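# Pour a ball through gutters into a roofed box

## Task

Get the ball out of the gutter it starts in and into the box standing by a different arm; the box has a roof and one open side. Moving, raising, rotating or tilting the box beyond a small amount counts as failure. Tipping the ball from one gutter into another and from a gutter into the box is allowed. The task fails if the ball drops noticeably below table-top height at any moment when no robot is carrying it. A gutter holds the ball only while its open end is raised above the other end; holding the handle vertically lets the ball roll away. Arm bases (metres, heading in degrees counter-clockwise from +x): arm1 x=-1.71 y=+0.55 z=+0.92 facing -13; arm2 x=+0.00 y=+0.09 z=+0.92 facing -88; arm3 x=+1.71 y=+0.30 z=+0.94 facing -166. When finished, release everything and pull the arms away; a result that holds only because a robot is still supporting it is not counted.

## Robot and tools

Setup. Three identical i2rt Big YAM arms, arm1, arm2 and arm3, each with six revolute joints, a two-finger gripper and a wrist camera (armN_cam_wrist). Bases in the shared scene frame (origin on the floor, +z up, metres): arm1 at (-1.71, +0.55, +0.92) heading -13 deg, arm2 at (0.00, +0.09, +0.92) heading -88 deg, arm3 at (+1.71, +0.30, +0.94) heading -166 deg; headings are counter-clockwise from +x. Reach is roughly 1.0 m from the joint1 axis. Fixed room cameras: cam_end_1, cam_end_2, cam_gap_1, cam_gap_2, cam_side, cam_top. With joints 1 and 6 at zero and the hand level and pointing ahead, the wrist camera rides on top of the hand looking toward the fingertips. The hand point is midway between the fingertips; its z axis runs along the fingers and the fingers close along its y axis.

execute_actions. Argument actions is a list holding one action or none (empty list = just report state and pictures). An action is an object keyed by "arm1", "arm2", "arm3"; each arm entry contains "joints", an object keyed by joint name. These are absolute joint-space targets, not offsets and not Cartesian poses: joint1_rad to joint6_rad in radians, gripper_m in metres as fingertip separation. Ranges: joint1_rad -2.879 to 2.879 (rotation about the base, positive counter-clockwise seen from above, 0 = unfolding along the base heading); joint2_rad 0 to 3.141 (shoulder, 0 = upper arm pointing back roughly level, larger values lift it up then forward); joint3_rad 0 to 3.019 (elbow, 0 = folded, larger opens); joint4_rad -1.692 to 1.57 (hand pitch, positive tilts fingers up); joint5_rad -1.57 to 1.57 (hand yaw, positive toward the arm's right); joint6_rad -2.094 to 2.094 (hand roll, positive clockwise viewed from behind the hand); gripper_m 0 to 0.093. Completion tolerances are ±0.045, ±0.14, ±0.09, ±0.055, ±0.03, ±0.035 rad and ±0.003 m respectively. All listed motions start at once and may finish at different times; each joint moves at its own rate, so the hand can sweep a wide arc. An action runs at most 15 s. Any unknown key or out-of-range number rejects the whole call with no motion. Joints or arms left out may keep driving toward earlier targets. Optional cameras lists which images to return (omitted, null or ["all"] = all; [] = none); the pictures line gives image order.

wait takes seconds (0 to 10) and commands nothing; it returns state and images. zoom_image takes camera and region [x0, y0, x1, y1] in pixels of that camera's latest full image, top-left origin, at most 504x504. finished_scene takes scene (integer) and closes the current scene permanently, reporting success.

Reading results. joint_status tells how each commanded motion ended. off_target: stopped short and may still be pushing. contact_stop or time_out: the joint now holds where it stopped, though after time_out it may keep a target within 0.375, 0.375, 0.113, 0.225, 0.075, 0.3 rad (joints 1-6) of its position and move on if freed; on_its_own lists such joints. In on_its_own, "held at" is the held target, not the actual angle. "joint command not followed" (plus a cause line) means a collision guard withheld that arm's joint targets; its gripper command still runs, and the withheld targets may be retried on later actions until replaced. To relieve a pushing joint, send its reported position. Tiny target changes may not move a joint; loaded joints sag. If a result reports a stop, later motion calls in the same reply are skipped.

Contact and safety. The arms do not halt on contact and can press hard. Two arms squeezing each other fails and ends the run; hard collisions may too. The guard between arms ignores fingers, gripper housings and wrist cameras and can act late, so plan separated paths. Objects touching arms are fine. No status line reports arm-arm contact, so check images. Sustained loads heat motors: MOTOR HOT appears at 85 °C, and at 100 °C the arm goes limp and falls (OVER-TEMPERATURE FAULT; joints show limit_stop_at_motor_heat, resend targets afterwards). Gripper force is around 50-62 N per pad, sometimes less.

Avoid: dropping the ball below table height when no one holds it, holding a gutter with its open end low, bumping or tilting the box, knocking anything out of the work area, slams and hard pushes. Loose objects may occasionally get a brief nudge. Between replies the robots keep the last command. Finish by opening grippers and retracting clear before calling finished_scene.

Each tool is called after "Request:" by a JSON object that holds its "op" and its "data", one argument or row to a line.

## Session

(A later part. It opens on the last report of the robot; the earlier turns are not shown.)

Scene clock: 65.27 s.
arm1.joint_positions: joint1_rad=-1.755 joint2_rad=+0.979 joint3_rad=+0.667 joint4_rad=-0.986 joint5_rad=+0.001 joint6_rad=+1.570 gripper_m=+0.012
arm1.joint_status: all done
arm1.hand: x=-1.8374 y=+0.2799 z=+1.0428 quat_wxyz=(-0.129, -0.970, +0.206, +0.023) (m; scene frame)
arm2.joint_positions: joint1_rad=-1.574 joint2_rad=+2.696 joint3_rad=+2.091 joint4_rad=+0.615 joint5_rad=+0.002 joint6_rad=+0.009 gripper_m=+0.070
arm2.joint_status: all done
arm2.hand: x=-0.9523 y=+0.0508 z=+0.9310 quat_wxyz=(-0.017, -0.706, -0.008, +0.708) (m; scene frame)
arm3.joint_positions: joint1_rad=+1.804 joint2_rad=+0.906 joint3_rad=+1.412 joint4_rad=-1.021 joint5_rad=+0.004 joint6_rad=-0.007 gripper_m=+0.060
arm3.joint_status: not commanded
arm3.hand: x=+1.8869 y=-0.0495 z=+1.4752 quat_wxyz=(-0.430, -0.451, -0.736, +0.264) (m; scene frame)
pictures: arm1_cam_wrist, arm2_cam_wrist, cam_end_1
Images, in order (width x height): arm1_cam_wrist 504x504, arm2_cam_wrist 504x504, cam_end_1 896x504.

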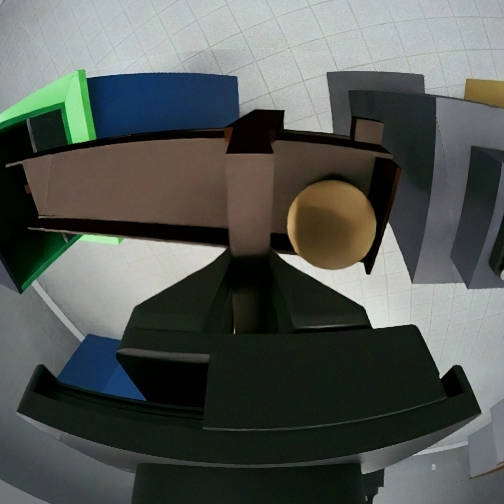

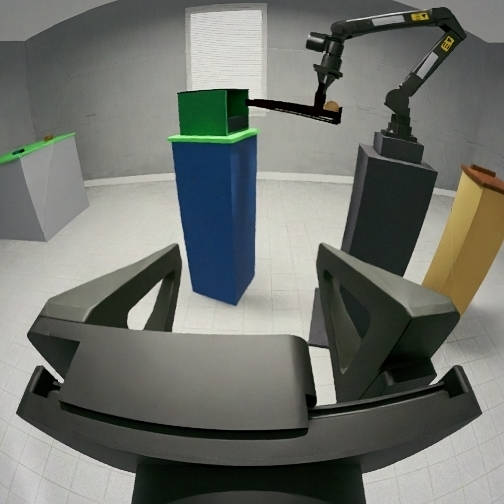

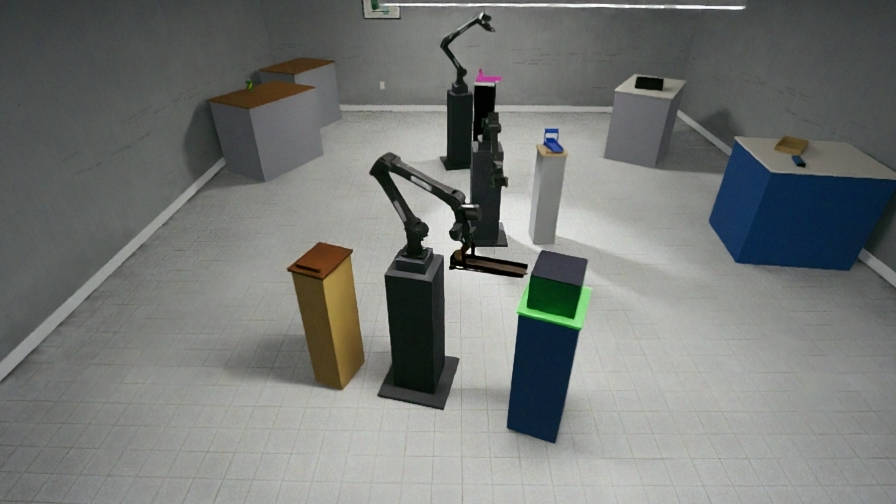

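Request:
{"op": "execute_actions", "data": {
  "actions": [
    {"arm1":{"joints":{"joint2_rad":1.16,"joint3_rad":0.88,"joint4_rad":-0.945}}}
  ],
  "cameras": ["arm1_cam_wrist","arm2_cam_wrist"]
}}

Request:
{"op": "zoom_image", "data": {
  "camera": "arm2_cam_wrist",
  "region": [210, 75, 290, 145]
}}

Scene clock: 66.93 s.
arm1.joint_positions: joint1_rad=-1.755 joint2_rad=+1.170 joint3_rad=+0.820 joint4_rad=-0.958 joint5_rad=+0.001 joint6_rad=+1.570 gripper_m=+0.012
arm1.joint_status: all done
arm1.hand: x=-1.8629 y=+0.2227 z=+1.0505 quat_wxyz=(-0.123, -0.970, +0.206, +0.022) (m; scene frame)
arm2.joint_positions: joint1_rad=-1.574 joint2_rad=+2.696 joint3_rad=+2.091 joint4_rad=+0.615 joint5_rad=+0.002 joint6_rad=+0.009 gripper_m=+0.070
arm2.joint_status: not commanded
arm2.hand: x=-0.9523 y=+0.0508 z=+0.9310 quat_wxyz=(-0.017, -0.706, -0.008, +0.708) (m; scene frame)
arm3.joint_positions: joint1_rad=+1.804 joint2_rad=+0.906 joint3_rad=+1.412 joint4_rad=-1.021 joint5_rad=+0.004 joint6_rad=-0.007 gripper_m=+0.060
arm3.joint_status: not commanded
arm3.hand: x=+1.8869 y=-0.0495 z=+1.4752 quat_wxyz=(-0.430, -0.451, -0.736, +0.264) (m; scene frame)
pictures: arm1_cam_wrist, arm2_cam_wrist
Images, in order (width x height): arm1_cam_wrist 504x504, arm2_cam_wrist 504x504.

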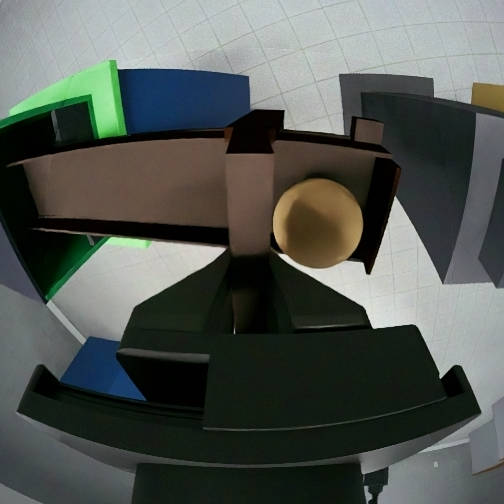

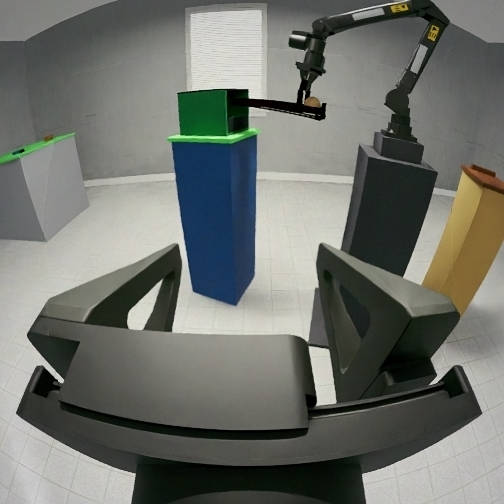

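Region (210, 75, 290, 145) of arm2_cam_wrist's 504x504 image, scaled by 6.300, with more detail than that image has; it fills the top 441 rows of this view, and the rest is white.

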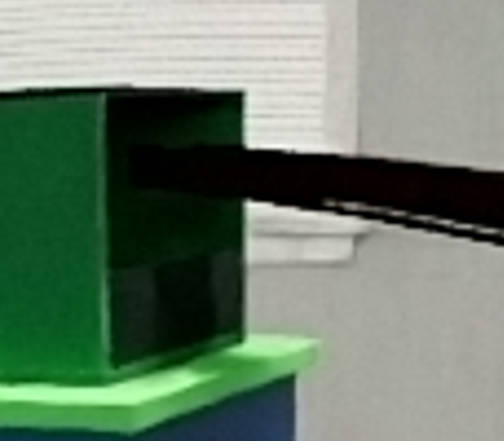

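Request:
{"op": "execute_actions", "data": {
  "actions": [
    {"arm1":{"joints":{"joint2_rad":1.348,"joint3_rad":1.05}}}
  ],
  "cameras": ["arm1_cam_wrist","arm2_cam_wrist"]
}}

Request:
{"op": "zoom_image", "data": {
  "camera": "arm2_cam_wrist",
  "region": [210, 75, 290, 145]
}}

Scene clock: 68.13 s.
arm1.joint_positions: joint1_rad=-1.755 joint2_rad=+1.354 joint3_rad=+0.988 joint4_rad=-0.954 joint5_rad=+0.001 joint6_rad=+1.570 gripper_m=+0.012
arm1.joint_status: all done
arm1.hand: x=-1.8893 y=+0.1631 z=+1.0527 quat_wxyz=(-0.118, -0.971, +0.206, +0.021) (m; scene frame)
arm2.joint_positions: joint1_rad=-1.574 joint2_rad=+2.696 joint3_rad=+2.091 joint4_rad=+0.615 joint5_rad=+0.002 joint6_rad=+0.009 gripper_m=+0.070
arm2.joint_status: not commanded
arm2.hand: x=-0.9523 y=+0.0508 z=+0.9310 quat_wxyz=(-0.017, -0.706, -0.008, +0.708) (m; scene frame)
arm3.joint_positions: joint1_rad=+1.804 joint2_rad=+0.906 joint3_rad=+1.412 joint4_rad=-1.021 joint5_rad=+0.004 joint6_rad=-0.007 gripper_m=+0.060
arm3.joint_status: not commanded
arm3.hand: x=+1.8869 y=-0.0495 z=+1.4752 quat_wxyz=(-0.430, -0.451, -0.736, +0.264) (m; scene frame)
pictures: arm1_cam_wrist, arm2_cam_wrist
Images, in order (width x height): arm1_cam_wrist 504x504, arm2_cam_wrist 504x504.

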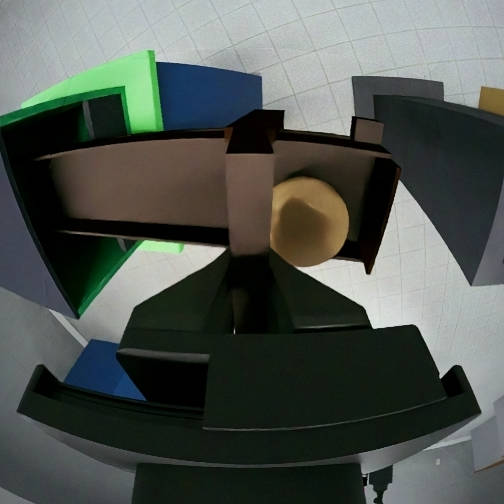

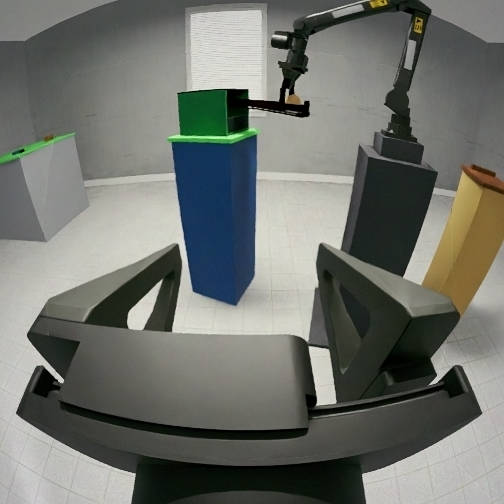

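Region (210, 75, 290, 145) of arm2_cam_wrist's 504x504 image, scaled by 6.300, with more detail than that image has; it fills the top 441 rows of this view, and the rest is white.

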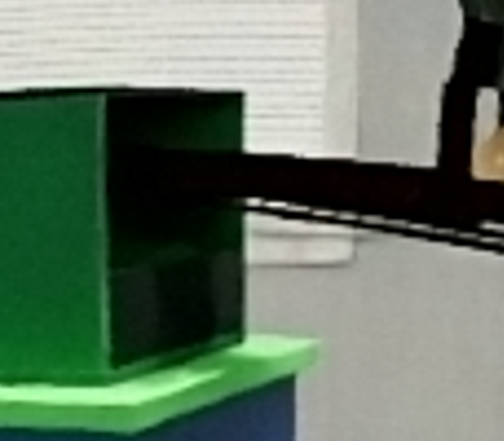

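Request:
{"op": "execute_actions", "data": {
  "actions": [
    {"arm1":{"joints":{"joint4_rad":-1.07}}}
  ],
  "cameras": ["arm1_cam_wrist","arm2_cam_wrist"]
}}

Request:
{"op": "zoom_image", "data": {
  "camera": "arm2_cam_wrist",
  "region": [210, 75, 290, 145]
}}

Scene clock: 69.00 s.
arm1.joint_positions: joint1_rad=-1.755 joint2_rad=+1.354 joint3_rad=+0.988 joint4_rad=-1.062 joint5_rad=+0.001 joint6_rad=+1.570 gripper_m=+0.012
arm1.joint_status: all done
arm1.hand: x=-1.8788 y=+0.1869 z=+1.0478 quat_wxyz=(-0.065, -0.976, +0.207, +0.010) (m; scene frame)
arm2.joint_positions: joint1_rad=-1.574 joint2_rad=+2.696 joint3_rad=+2.091 joint4_rad=+0.615 joint5_rad=+0.002 joint6_rad=+0.009 gripper_m=+0.070
arm2.joint_status: not commanded
arm2.hand: x=-0.9523 y=+0.0508 z=+0.9310 quat_wxyz=(-0.017, -0.706, -0.008, +0.708) (m; scene frame)
arm3.joint_positions: joint1_rad=+1.804 joint2_rad=+0.906 joint3_rad=+1.412 joint4_rad=-1.021 joint5_rad=+0.004 joint6_rad=-0.007 gripper_m=+0.060
arm3.joint_status: not commanded
arm3.hand: x=+1.8869 y=-0.0495 z=+1.4752 quat_wxyz=(-0.430, -0.451, -0.736, +0.264) (m; scene frame)
pictures: arm1_cam_wrist, arm2_cam_wrist
Images, in order (width x height): arm1_cam_wrist 504x504, arm2_cam_wrist 504x504.

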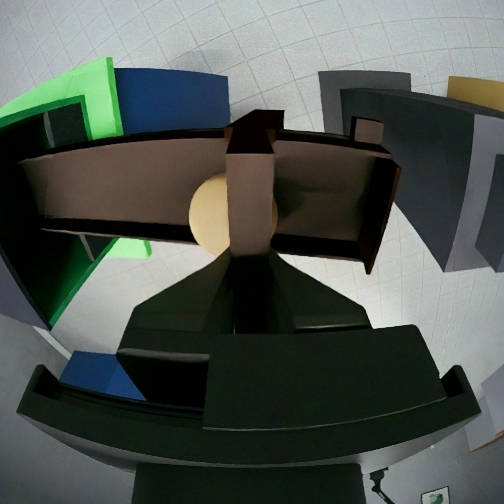

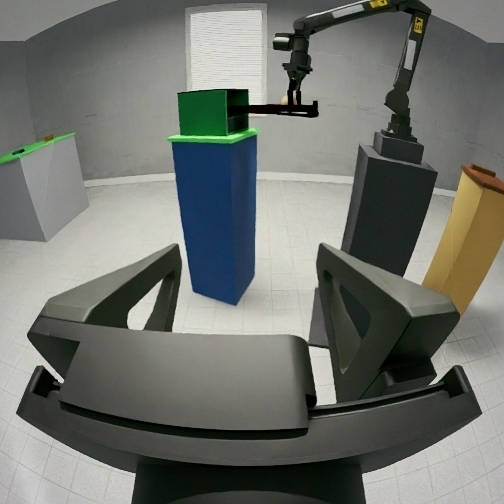

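Region (210, 75, 290, 145) of arm2_cam_wrist's 504x504 image, scaled by 6.300, with more detail than that image has; it fills the top 441 rows of this view, and the rest is white.

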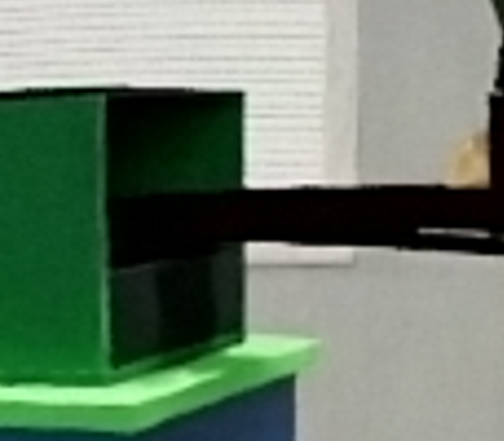

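Request:
{"op": "wait", "data": {
  "seconds": 2.5
}}

Request:
{"op": "zoom_image", "data": {
  "camera": "arm2_cam_wrist",
  "region": [210, 75, 290, 145]
}}

Scene clock: 71.53 s.
arm1.joint_positions: joint1_rad=-1.755 joint2_rad=+1.354 joint3_rad=+0.988 joint4_rad=-1.062 joint5_rad=+0.001 joint6_rad=+1.570 gripper_m=+0.012
arm1.joint_status: all done
arm1.hand: x=-1.8788 y=+0.1869 z=+1.0478 quat_wxyz=(-0.065, -0.976, +0.207, +0.010) (m; scene frame)
arm2.joint_positions: joint1_rad=-1.574 joint2_rad=+2.696 joint3_rad=+2.091 joint4_rad=+0.615 joint5_rad=+0.002 joint6_rad=+0.009 gripper_m=+0.070
arm2.joint_status: not commanded
arm2.hand: x=-0.9523 y=+0.0508 z=+0.9310 quat_wxyz=(-0.017, -0.706, -0.008, +0.708) (m; scene frame)
arm3.joint_positions: joint1_rad=+1.804 joint2_rad=+0.906 joint3_rad=+1.412 joint4_rad=-1.021 joint5_rad=+0.004 joint6_rad=-0.007 gripper_m=+0.060
arm3.joint_status: not commanded
arm3.hand: x=+1.8869 y=-0.0495 z=+1.4752 quat_wxyz=(-0.430, -0.451, -0.736, +0.264) (m; scene frame)
wait: 2.50 s; at rest by 0.23 s
pictures: arm1_cam_wrist, arm2_cam_wrist, arm3_cam_wrist, cam_end_1, cam_end_2, cam_gap_1, cam_gap_2, cam_side, cam_top
Images, in order (width x height): arm1_cam_wrist 504x504, arm2_cam_wrist 504x504, arm3_cam_wrist 504x504, cam_end_1 896x504, cam_end_2 896x504, cam_gap_1 896x504, cam_gap_2 896x504, cam_side 896x504, cam_top 896x504.

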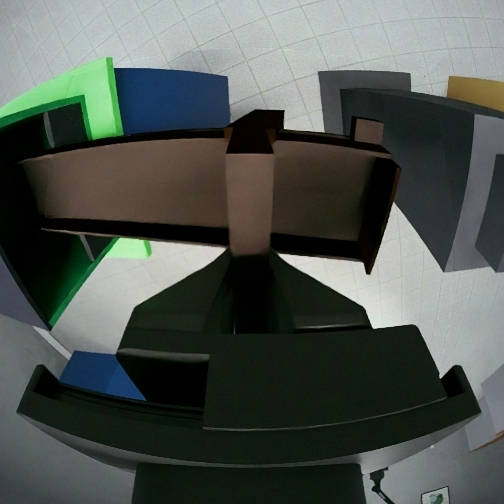

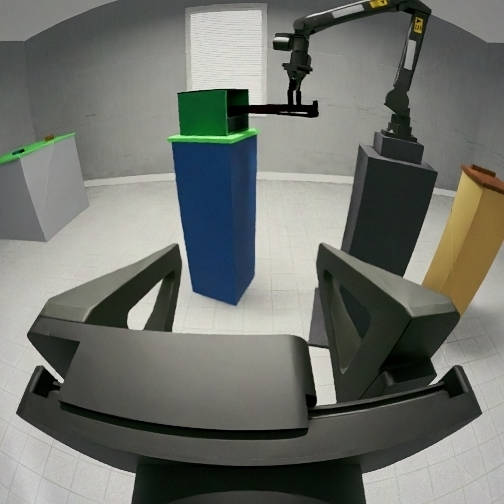

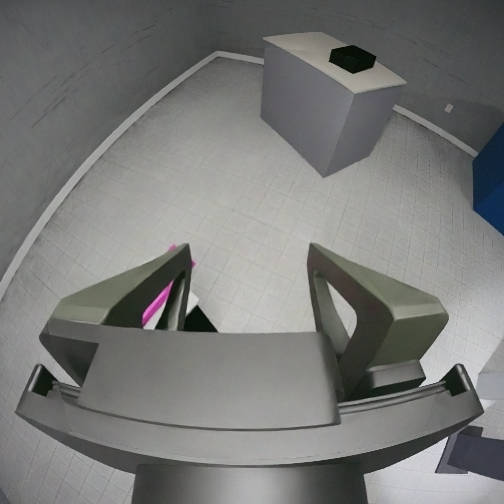

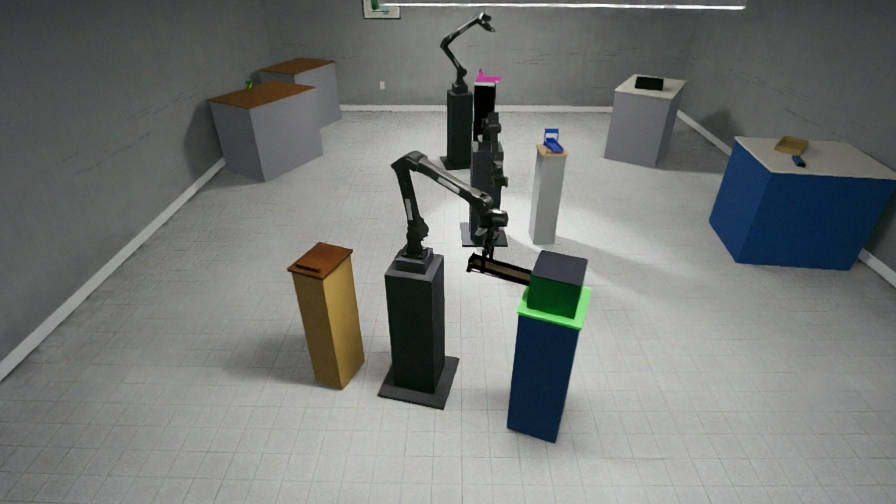

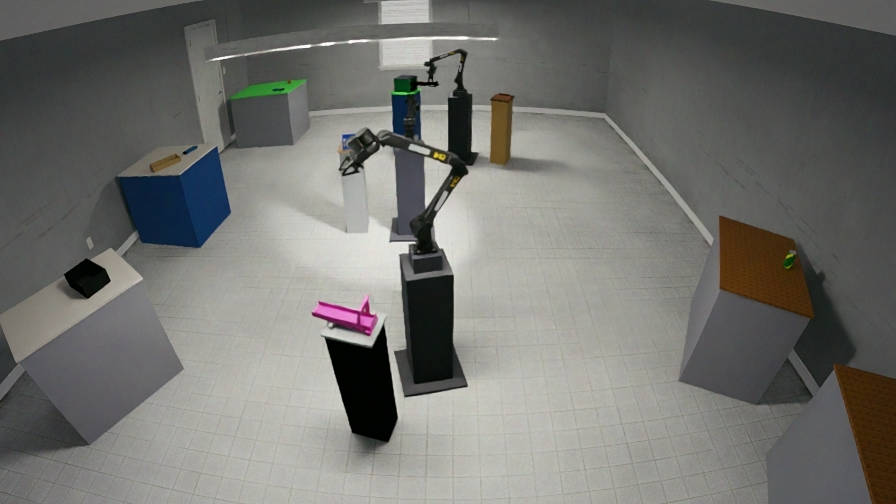

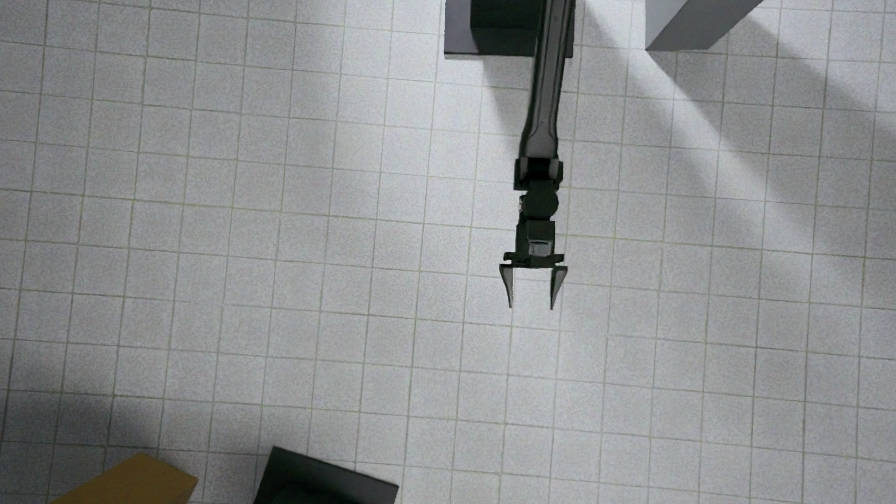

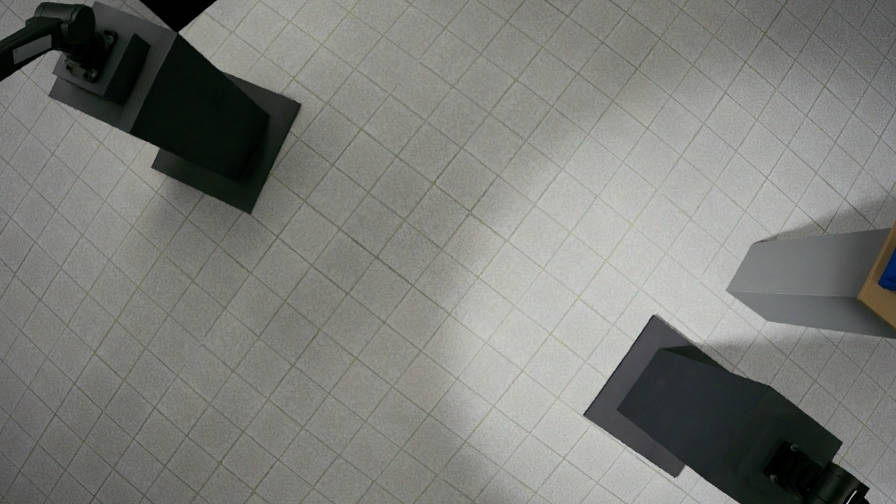

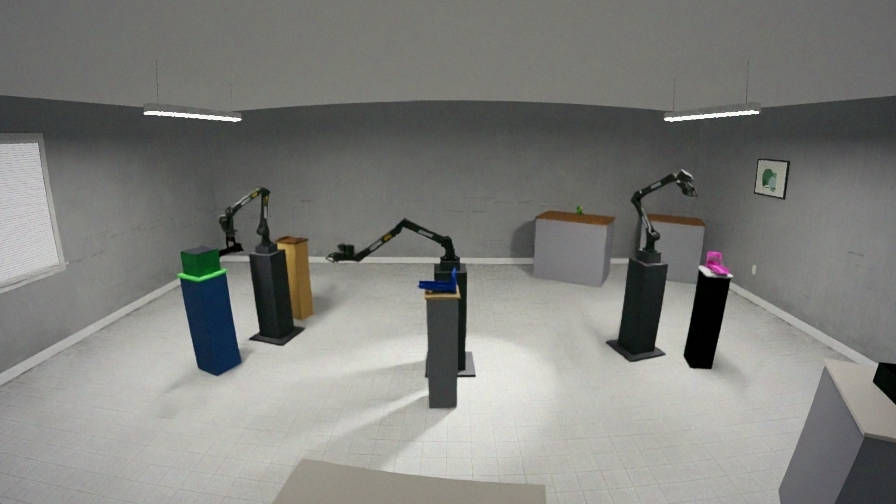

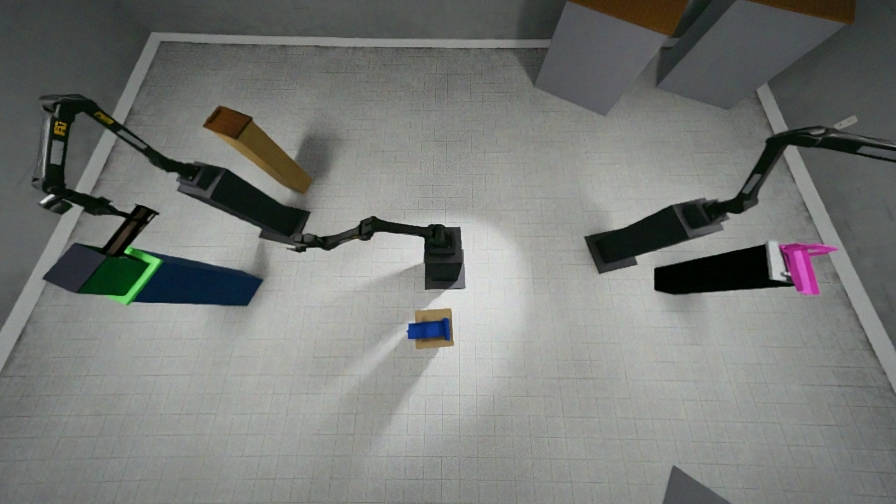

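Region (210, 75, 290, 145) of arm2_cam_wrist's 504x504 image, scaled by 6.300, with more detail than that image has; it fills the top 441 rows of this view, and the rest is white.

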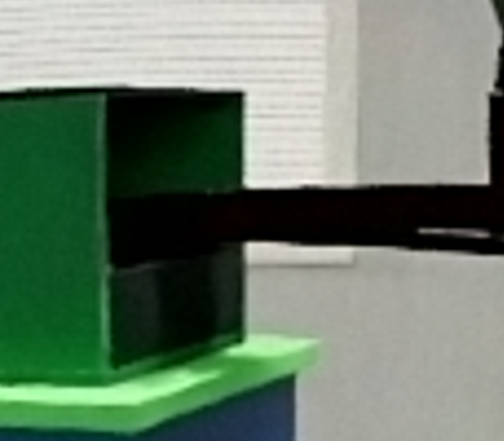

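Request:
{"op": "execute_actions", "data": {
  "actions": [
    {"arm1":{"joints":{"joint2_rad":1.09,"joint3_rad":0.776}},"arm2":{"joints":{"joint2_rad":2.4,"joint3_rad":1.8}}}
  ],
  "cameras": ["arm1_cam_wrist","arm2_cam_wrist","cam_end_1"]
}}

Scene clock: 73.00 s.
arm1.joint_positions: joint1_rad=-1.755 joint2_rad=+1.090 joint3_rad=+0.779 joint4_rad=-1.069 joint5_rad=+0.001 joint6_rad=+1.570 gripper_m=+0.012
arm1.joint_status: all done
arm1.hand: x=-1.8459 y=+0.2610 z=+1.0535 quat_wxyz=(-0.089, -0.974, +0.207, +0.015) (m; scene frame)
arm2.joint_positions: joint1_rad=-1.574 joint2_rad=+2.384 joint3_rad=+1.804 joint4_rad=+0.622 joint5_rad=+0.002 joint6_rad=+0.009 gripper_m=+0.070
arm2.joint_status: all done
arm2.hand: x=-0.9092 y=+0.0529 z=+1.0565 quat_wxyz=(-0.017, -0.694, -0.008, +0.719) (m; scene frame)
arm3.joint_positions: joint1_rad=+1.804 joint2_rad=+0.906 joint3_rad=+1.412 joint4_rad=-1.021 joint5_rad=+0.004 joint6_rad=-0.007 gripper_m=+0.060
arm3.joint_status: not commanded
arm3.hand: x=+1.8869 y=-0.0495 z=+1.4752 quat_wxyz=(-0.430, -0.451, -0.736, +0.264) (m; scene frame)
pictures: arm1_cam_wrist, arm2_cam_wrist, cam_end_1
Images, in order (width x height): arm1_cam_wrist 504x504, arm2_cam_wrist 504x504, cam_end_1 896x504.

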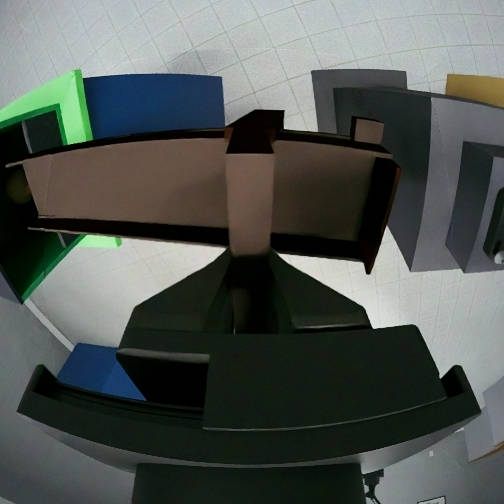

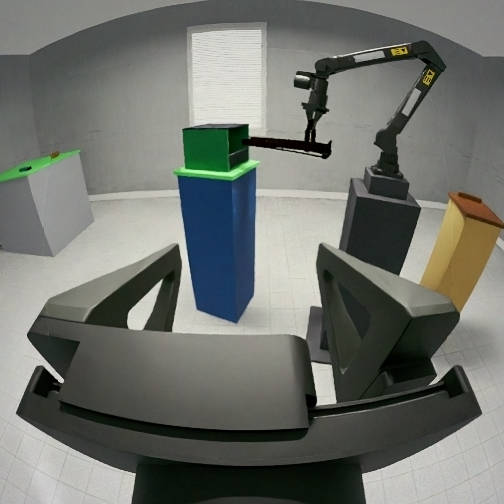

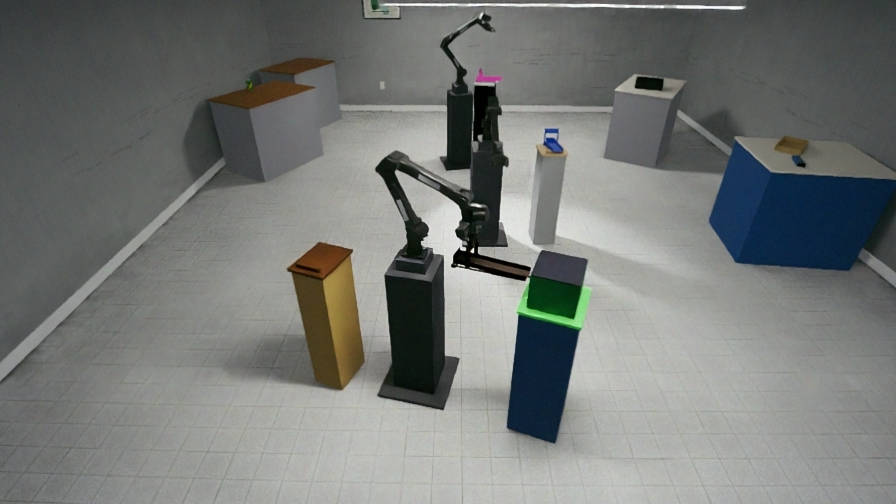

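Request:
{"op": "execute_actions", "data": {
  "actions": [
    {"arm1":{"joints":{"joint1_rad":1.565,"joint5_rad":-0.206,"joint6_rad":0.145}},"arm2":{"joints":{"joint2_rad":1.2,"joint3_rad":1.2,"joint4_rad":0}}}
  ],
  "cameras": ["arm1_cam_wrist","cam_end_1"]
}}

Scene clock: 76.00 s.
arm1.joint_positions: joint1_rad=+1.560 joint2_rad=+1.090 joint3_rad=+0.779 joint4_rad=-1.069 joint5_rad=-0.204 joint6_rad=+0.157 gripper_m=+0.012
arm1.joint_status: all done
arm1.hand: x=-1.6733 y=+0.8661 z=+1.0627 quat_wxyz=(-0.009, +0.556, -0.820, -0.138) (m; scene frame)
arm2.joint_positions: joint1_rad=-1.574 joint2_rad=+1.184 joint3_rad=+1.205 joint4_rad=+0.006 joint5_rad=+0.002 joint6_rad=+0.009 gripper_m=+0.070
arm2.joint_status: all done
arm2.hand: x=-0.5729 y=+0.0670 z=+1.4376 quat_wxyz=(-0.017, -0.700, -0.008, +0.714) (m; scene frame)
arm3.joint_positions: joint1_rad=+1.804 joint2_rad=+0.906 joint3_rad=+1.412 joint4_rad=-1.021 joint5_rad=+0.004 joint6_rad=-0.007 gripper_m=+0.060
arm3.joint_status: not commanded
arm3.hand: x=+1.8869 y=-0.0495 z=+1.4752 quat_wxyz=(-0.430, -0.451, -0.736, +0.264) (m; scene frame)
pictures: arm1_cam_wrist, cam_end_1
Images, in order (width x height): arm1_cam_wrist 504x504, cam_end_1 896x504.

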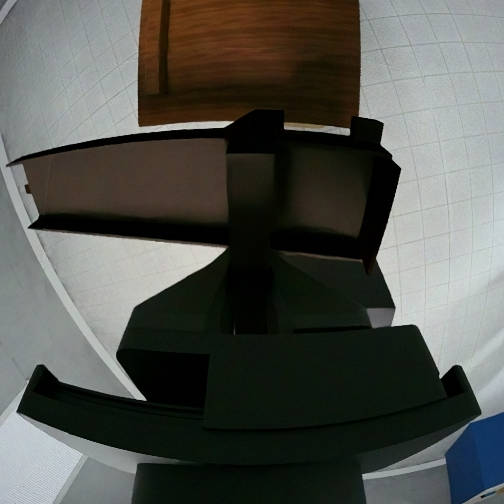

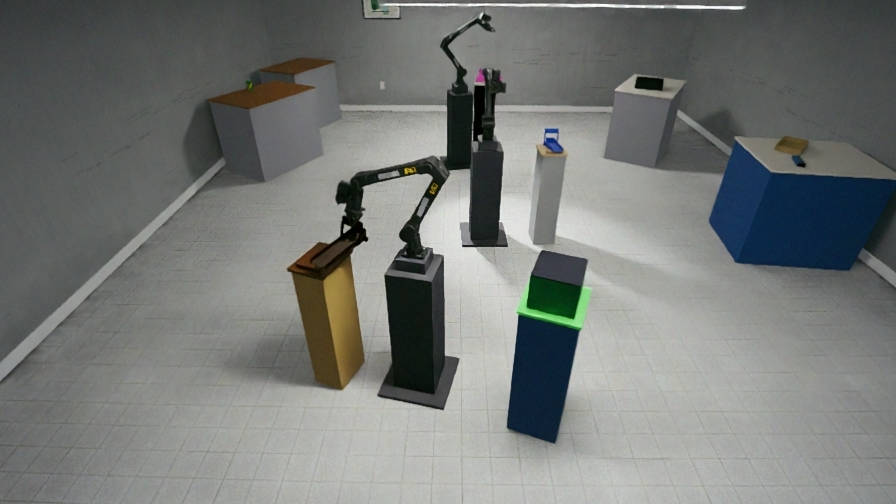

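Request:
{"op": "execute_actions", "data": {
  "actions": [
    {"arm1":{"joints":{"joint2_rad":1.74,"joint3_rad":1.29,"joint4_rad":-1.0,"joint5_rad":-0.245}}}
  ],
  "cameras": ["arm1_cam_wrist","cam_end_1"]
}}

Scene clock: 77.53 s.
arm1.joint_positions: joint1_rad=+1.560 joint2_rad=+1.753 joint3_rad=+1.235 joint4_rad=-1.001 joint5_rad=-0.238 joint6_rad=+0.156 gripper_m=+0.012
arm1.joint_status: all done
arm1.hand: x=-1.6331 y=+1.0475 z=+0.9820 quat_wxyz=(+0.054, +0.551, -0.826, -0.104) (m; scene frame)
arm2.joint_positions: joint1_rad=-1.574 joint2_rad=+1.184 joint3_rad=+1.205 joint4_rad=+0.006 joint5_rad=+0.002 joint6_rad=+0.009 gripper_m=+0.070
arm2.joint_status: not commanded
arm2.hand: x=-0.5729 y=+0.0670 z=+1.4376 quat_wxyz=(-0.017, -0.700, -0.008, +0.714) (m; scene frame)
arm3.joint_positions: joint1_rad=+1.804 joint2_rad=+0.906 joint3_rad=+1.412 joint4_rad=-1.021 joint5_rad=+0.004 joint6_rad=-0.007 gripper_m=+0.060
arm3.joint_status: not commanded
arm3.hand: x=+1.8869 y=-0.0495 z=+1.4752 quat_wxyz=(-0.430, -0.451, -0.736, +0.264) (m; scene frame)
pictures: arm1_cam_wrist, cam_end_1
Images, in order (width x height): arm1_cam_wrist 504x504, cam_end_1 896x504.

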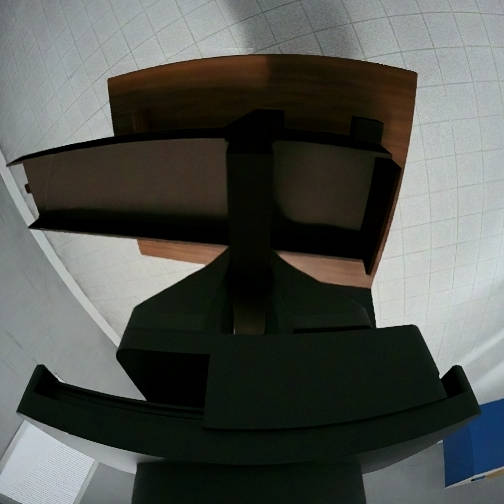

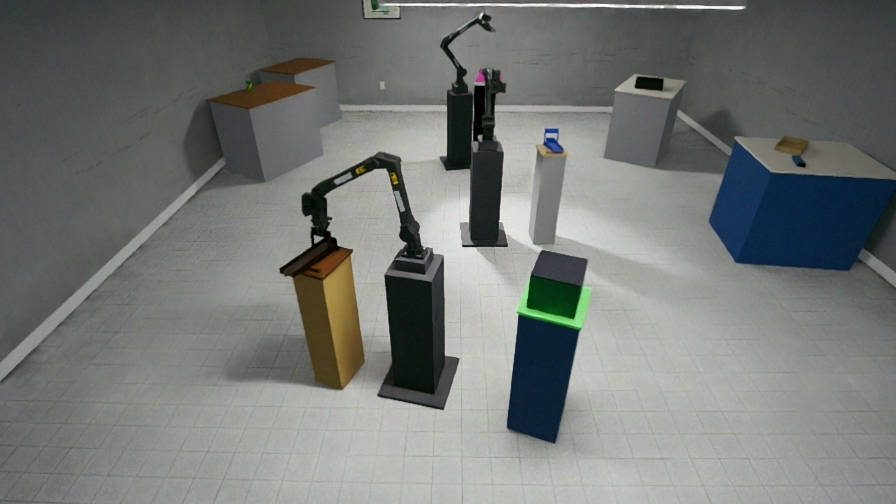

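Request:
{"op": "execute_actions", "data": {
  "actions": [
    {"arm1":{"joints":{"joint2_rad":1.765}}}
  ],
  "cameras": []
}}

Request:
{"op": "execute_actions", "data": {
  "actions": [
    {"arm1":{"joints":{"gripper_m":0.05}}}
  ],
  "cameras": ["arm1_cam_wrist"]
}}

Request:
{"op": "execute_actions", "data": {
  "actions": [
    {"arm1":{"joints":{"joint2_rad":1.4}}}
  ],
  "cameras": ["arm1_cam_wrist","cam_end_1","cam_top"]
}}

Scene clock: 78.13 s.
arm1.joint_positions: joint1_rad=+1.560 joint2_rad=+1.753 joint3_rad=+1.235 joint4_rad=-1.001 joint5_rad=-0.238 joint6_rad=+0.156 gripper_m=+0.012
arm1.joint_status: all done
arm1.hand: x=-1.6331 y=+1.0475 z=+0.9820 quat_wxyz=(+0.054, +0.551, -0.826, -0.104) (m; scene frame)
arm2.joint_positions: joint1_rad=-1.574 joint2_rad=+1.184 joint3_rad=+1.205 joint4_rad=+0.006 joint5_rad=+0.002 joint6_rad=+0.009 gripper_m=+0.070
arm2.joint_status: not commanded
arm2.hand: x=-0.5729 y=+0.0670 z=+1.4376 quat_wxyz=(-0.017, -0.700, -0.008, +0.714) (m; scene frame)
arm3.joint_positions: joint1_rad=+1.804 joint2_rad=+0.906 joint3_rad=+1.412 joint4_rad=-1.021 joint5_rad=+0.004 joint6_rad=-0.007 gripper_m=+0.060
arm3.joint_status: not commanded
arm3.hand: x=+1.8869 y=-0.0495 z=+1.4752 quat_wxyz=(-0.430, -0.451, -0.736, +0.264) (m; scene frame)
pictures: none
No camera images: the call's "cameras" was empty. Leave "cameras" out to get every camera's image.

Scene clock: 78.73 s.
arm1.joint_positions: joint1_rad=+1.560 joint2_rad=+1.753 joint3_rad=+1.237 joint4_rad=-1.001 joint5_rad=-0.242 joint6_rad=+0.156 gripper_m=+0.050
arm1.joint_status: all done
arm1.hand: x=-1.6336 y=+1.0483 z=+0.9827 quat_wxyz=(+0.055, +0.551, -0.826, -0.106) (m; scene frame)
arm2.joint_positions: joint1_rad=-1.574 joint2_rad=+1.184 joint3_rad=+1.205 joint4_rad=+0.006 joint5_rad=+0.002 joint6_rad=+0.009 gripper_m=+0.070
arm2.joint_status: not commanded
arm2.hand: x=-0.5729 y=+0.0670 z=+1.4376 quat_wxyz=(-0.017, -0.700, -0.008, +0.714) (m; scene frame)
arm3.joint_positions: joint1_rad=+1.804 joint2_rad=+0.906 joint3_rad=+1.412 joint4_rad=-1.021 joint5_rad=+0.004 joint6_rad=-0.007 gripper_m=+0.060
arm3.joint_status: not commanded
arm3.hand: x=+1.8869 y=-0.0495 z=+1.4752 quat_wxyz=(-0.430, -0.451, -0.736, +0.264) (m; scene frame)
pictures: arm1_cam_wrist
Images, in order (width x height): arm1_cam_wrist 504x504.

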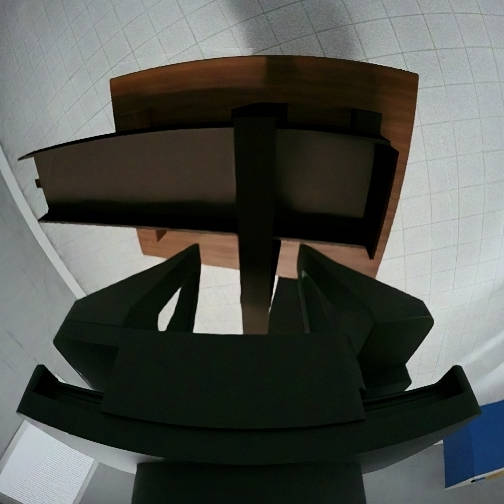

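Scene clock: 80.07 s.
arm1.joint_positions: joint1_rad=+1.560 joint2_rad=+1.390 joint3_rad=+1.259 joint4_rad=-1.001 joint5_rad=-0.243 joint6_rad=+0.156 gripper_m=+0.050
arm1.joint_status: all done
arm1.hand: x=-1.6363 y=+1.0465 z=+1.1686 quat_wxyz=(-0.086, +0.558, -0.792, -0.232) (m; scene frame)
arm2.joint_positions: joint1_rad=-1.574 joint2_rad=+1.184 joint3_rad=+1.205 joint4_rad=+0.006 joint5_rad=+0.002 joint6_rad=+0.009 gripper_m=+0.070
arm2.joint_status: not commanded
arm2.hand: x=-0.5729 y=+0.0670 z=+1.4376 quat_wxyz=(-0.017, -0.700, -0.008, +0.714) (m; scene frame)
arm3.joint_positions: joint1_rad=+1.804 joint2_rad=+0.906 joint3_rad=+1.412 joint4_rad=-1.021 joint5_rad=+0.004 joint6_rad=-0.007 gripper_m=+0.060
arm3.joint_status: not commanded
arm3.hand: x=+1.8869 y=-0.0495 z=+1.4752 quat_wxyz=(-0.430, -0.451, -0.736, +0.264) (m; scene frame)
pictures: arm1_cam_wrist, cam_end_1, cam_top
Images, in order (width x height): arm1_cam_wrist 504x504, cam_end_1 896x504, cam_top 896x504.

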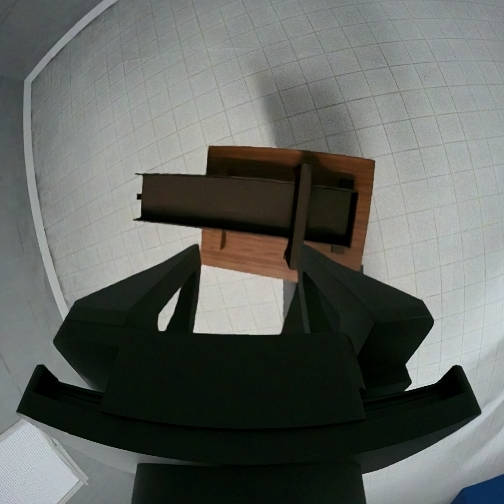

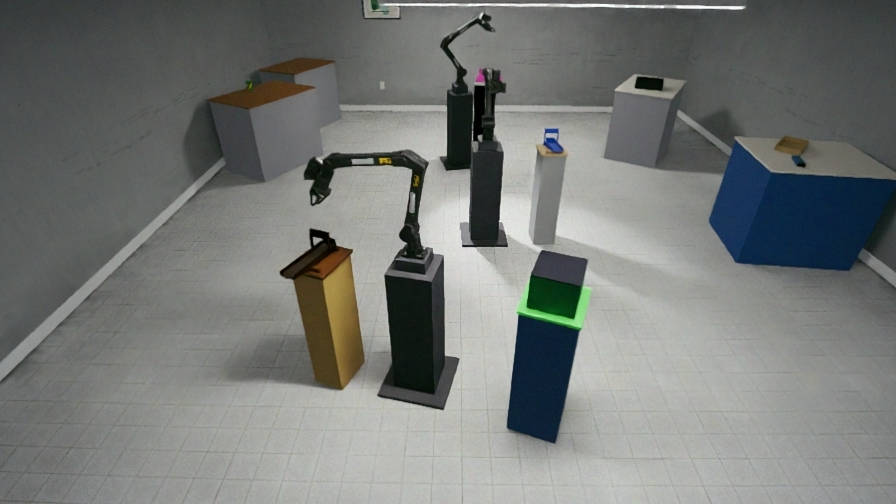

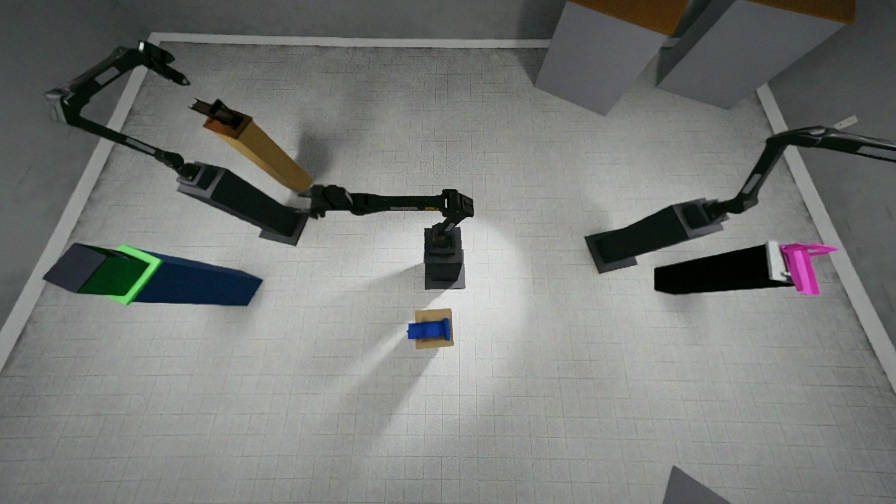

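Request:
{"op": "finished_scene", "data": {
  "scene": 1
}}

The scene is finished: the task was done.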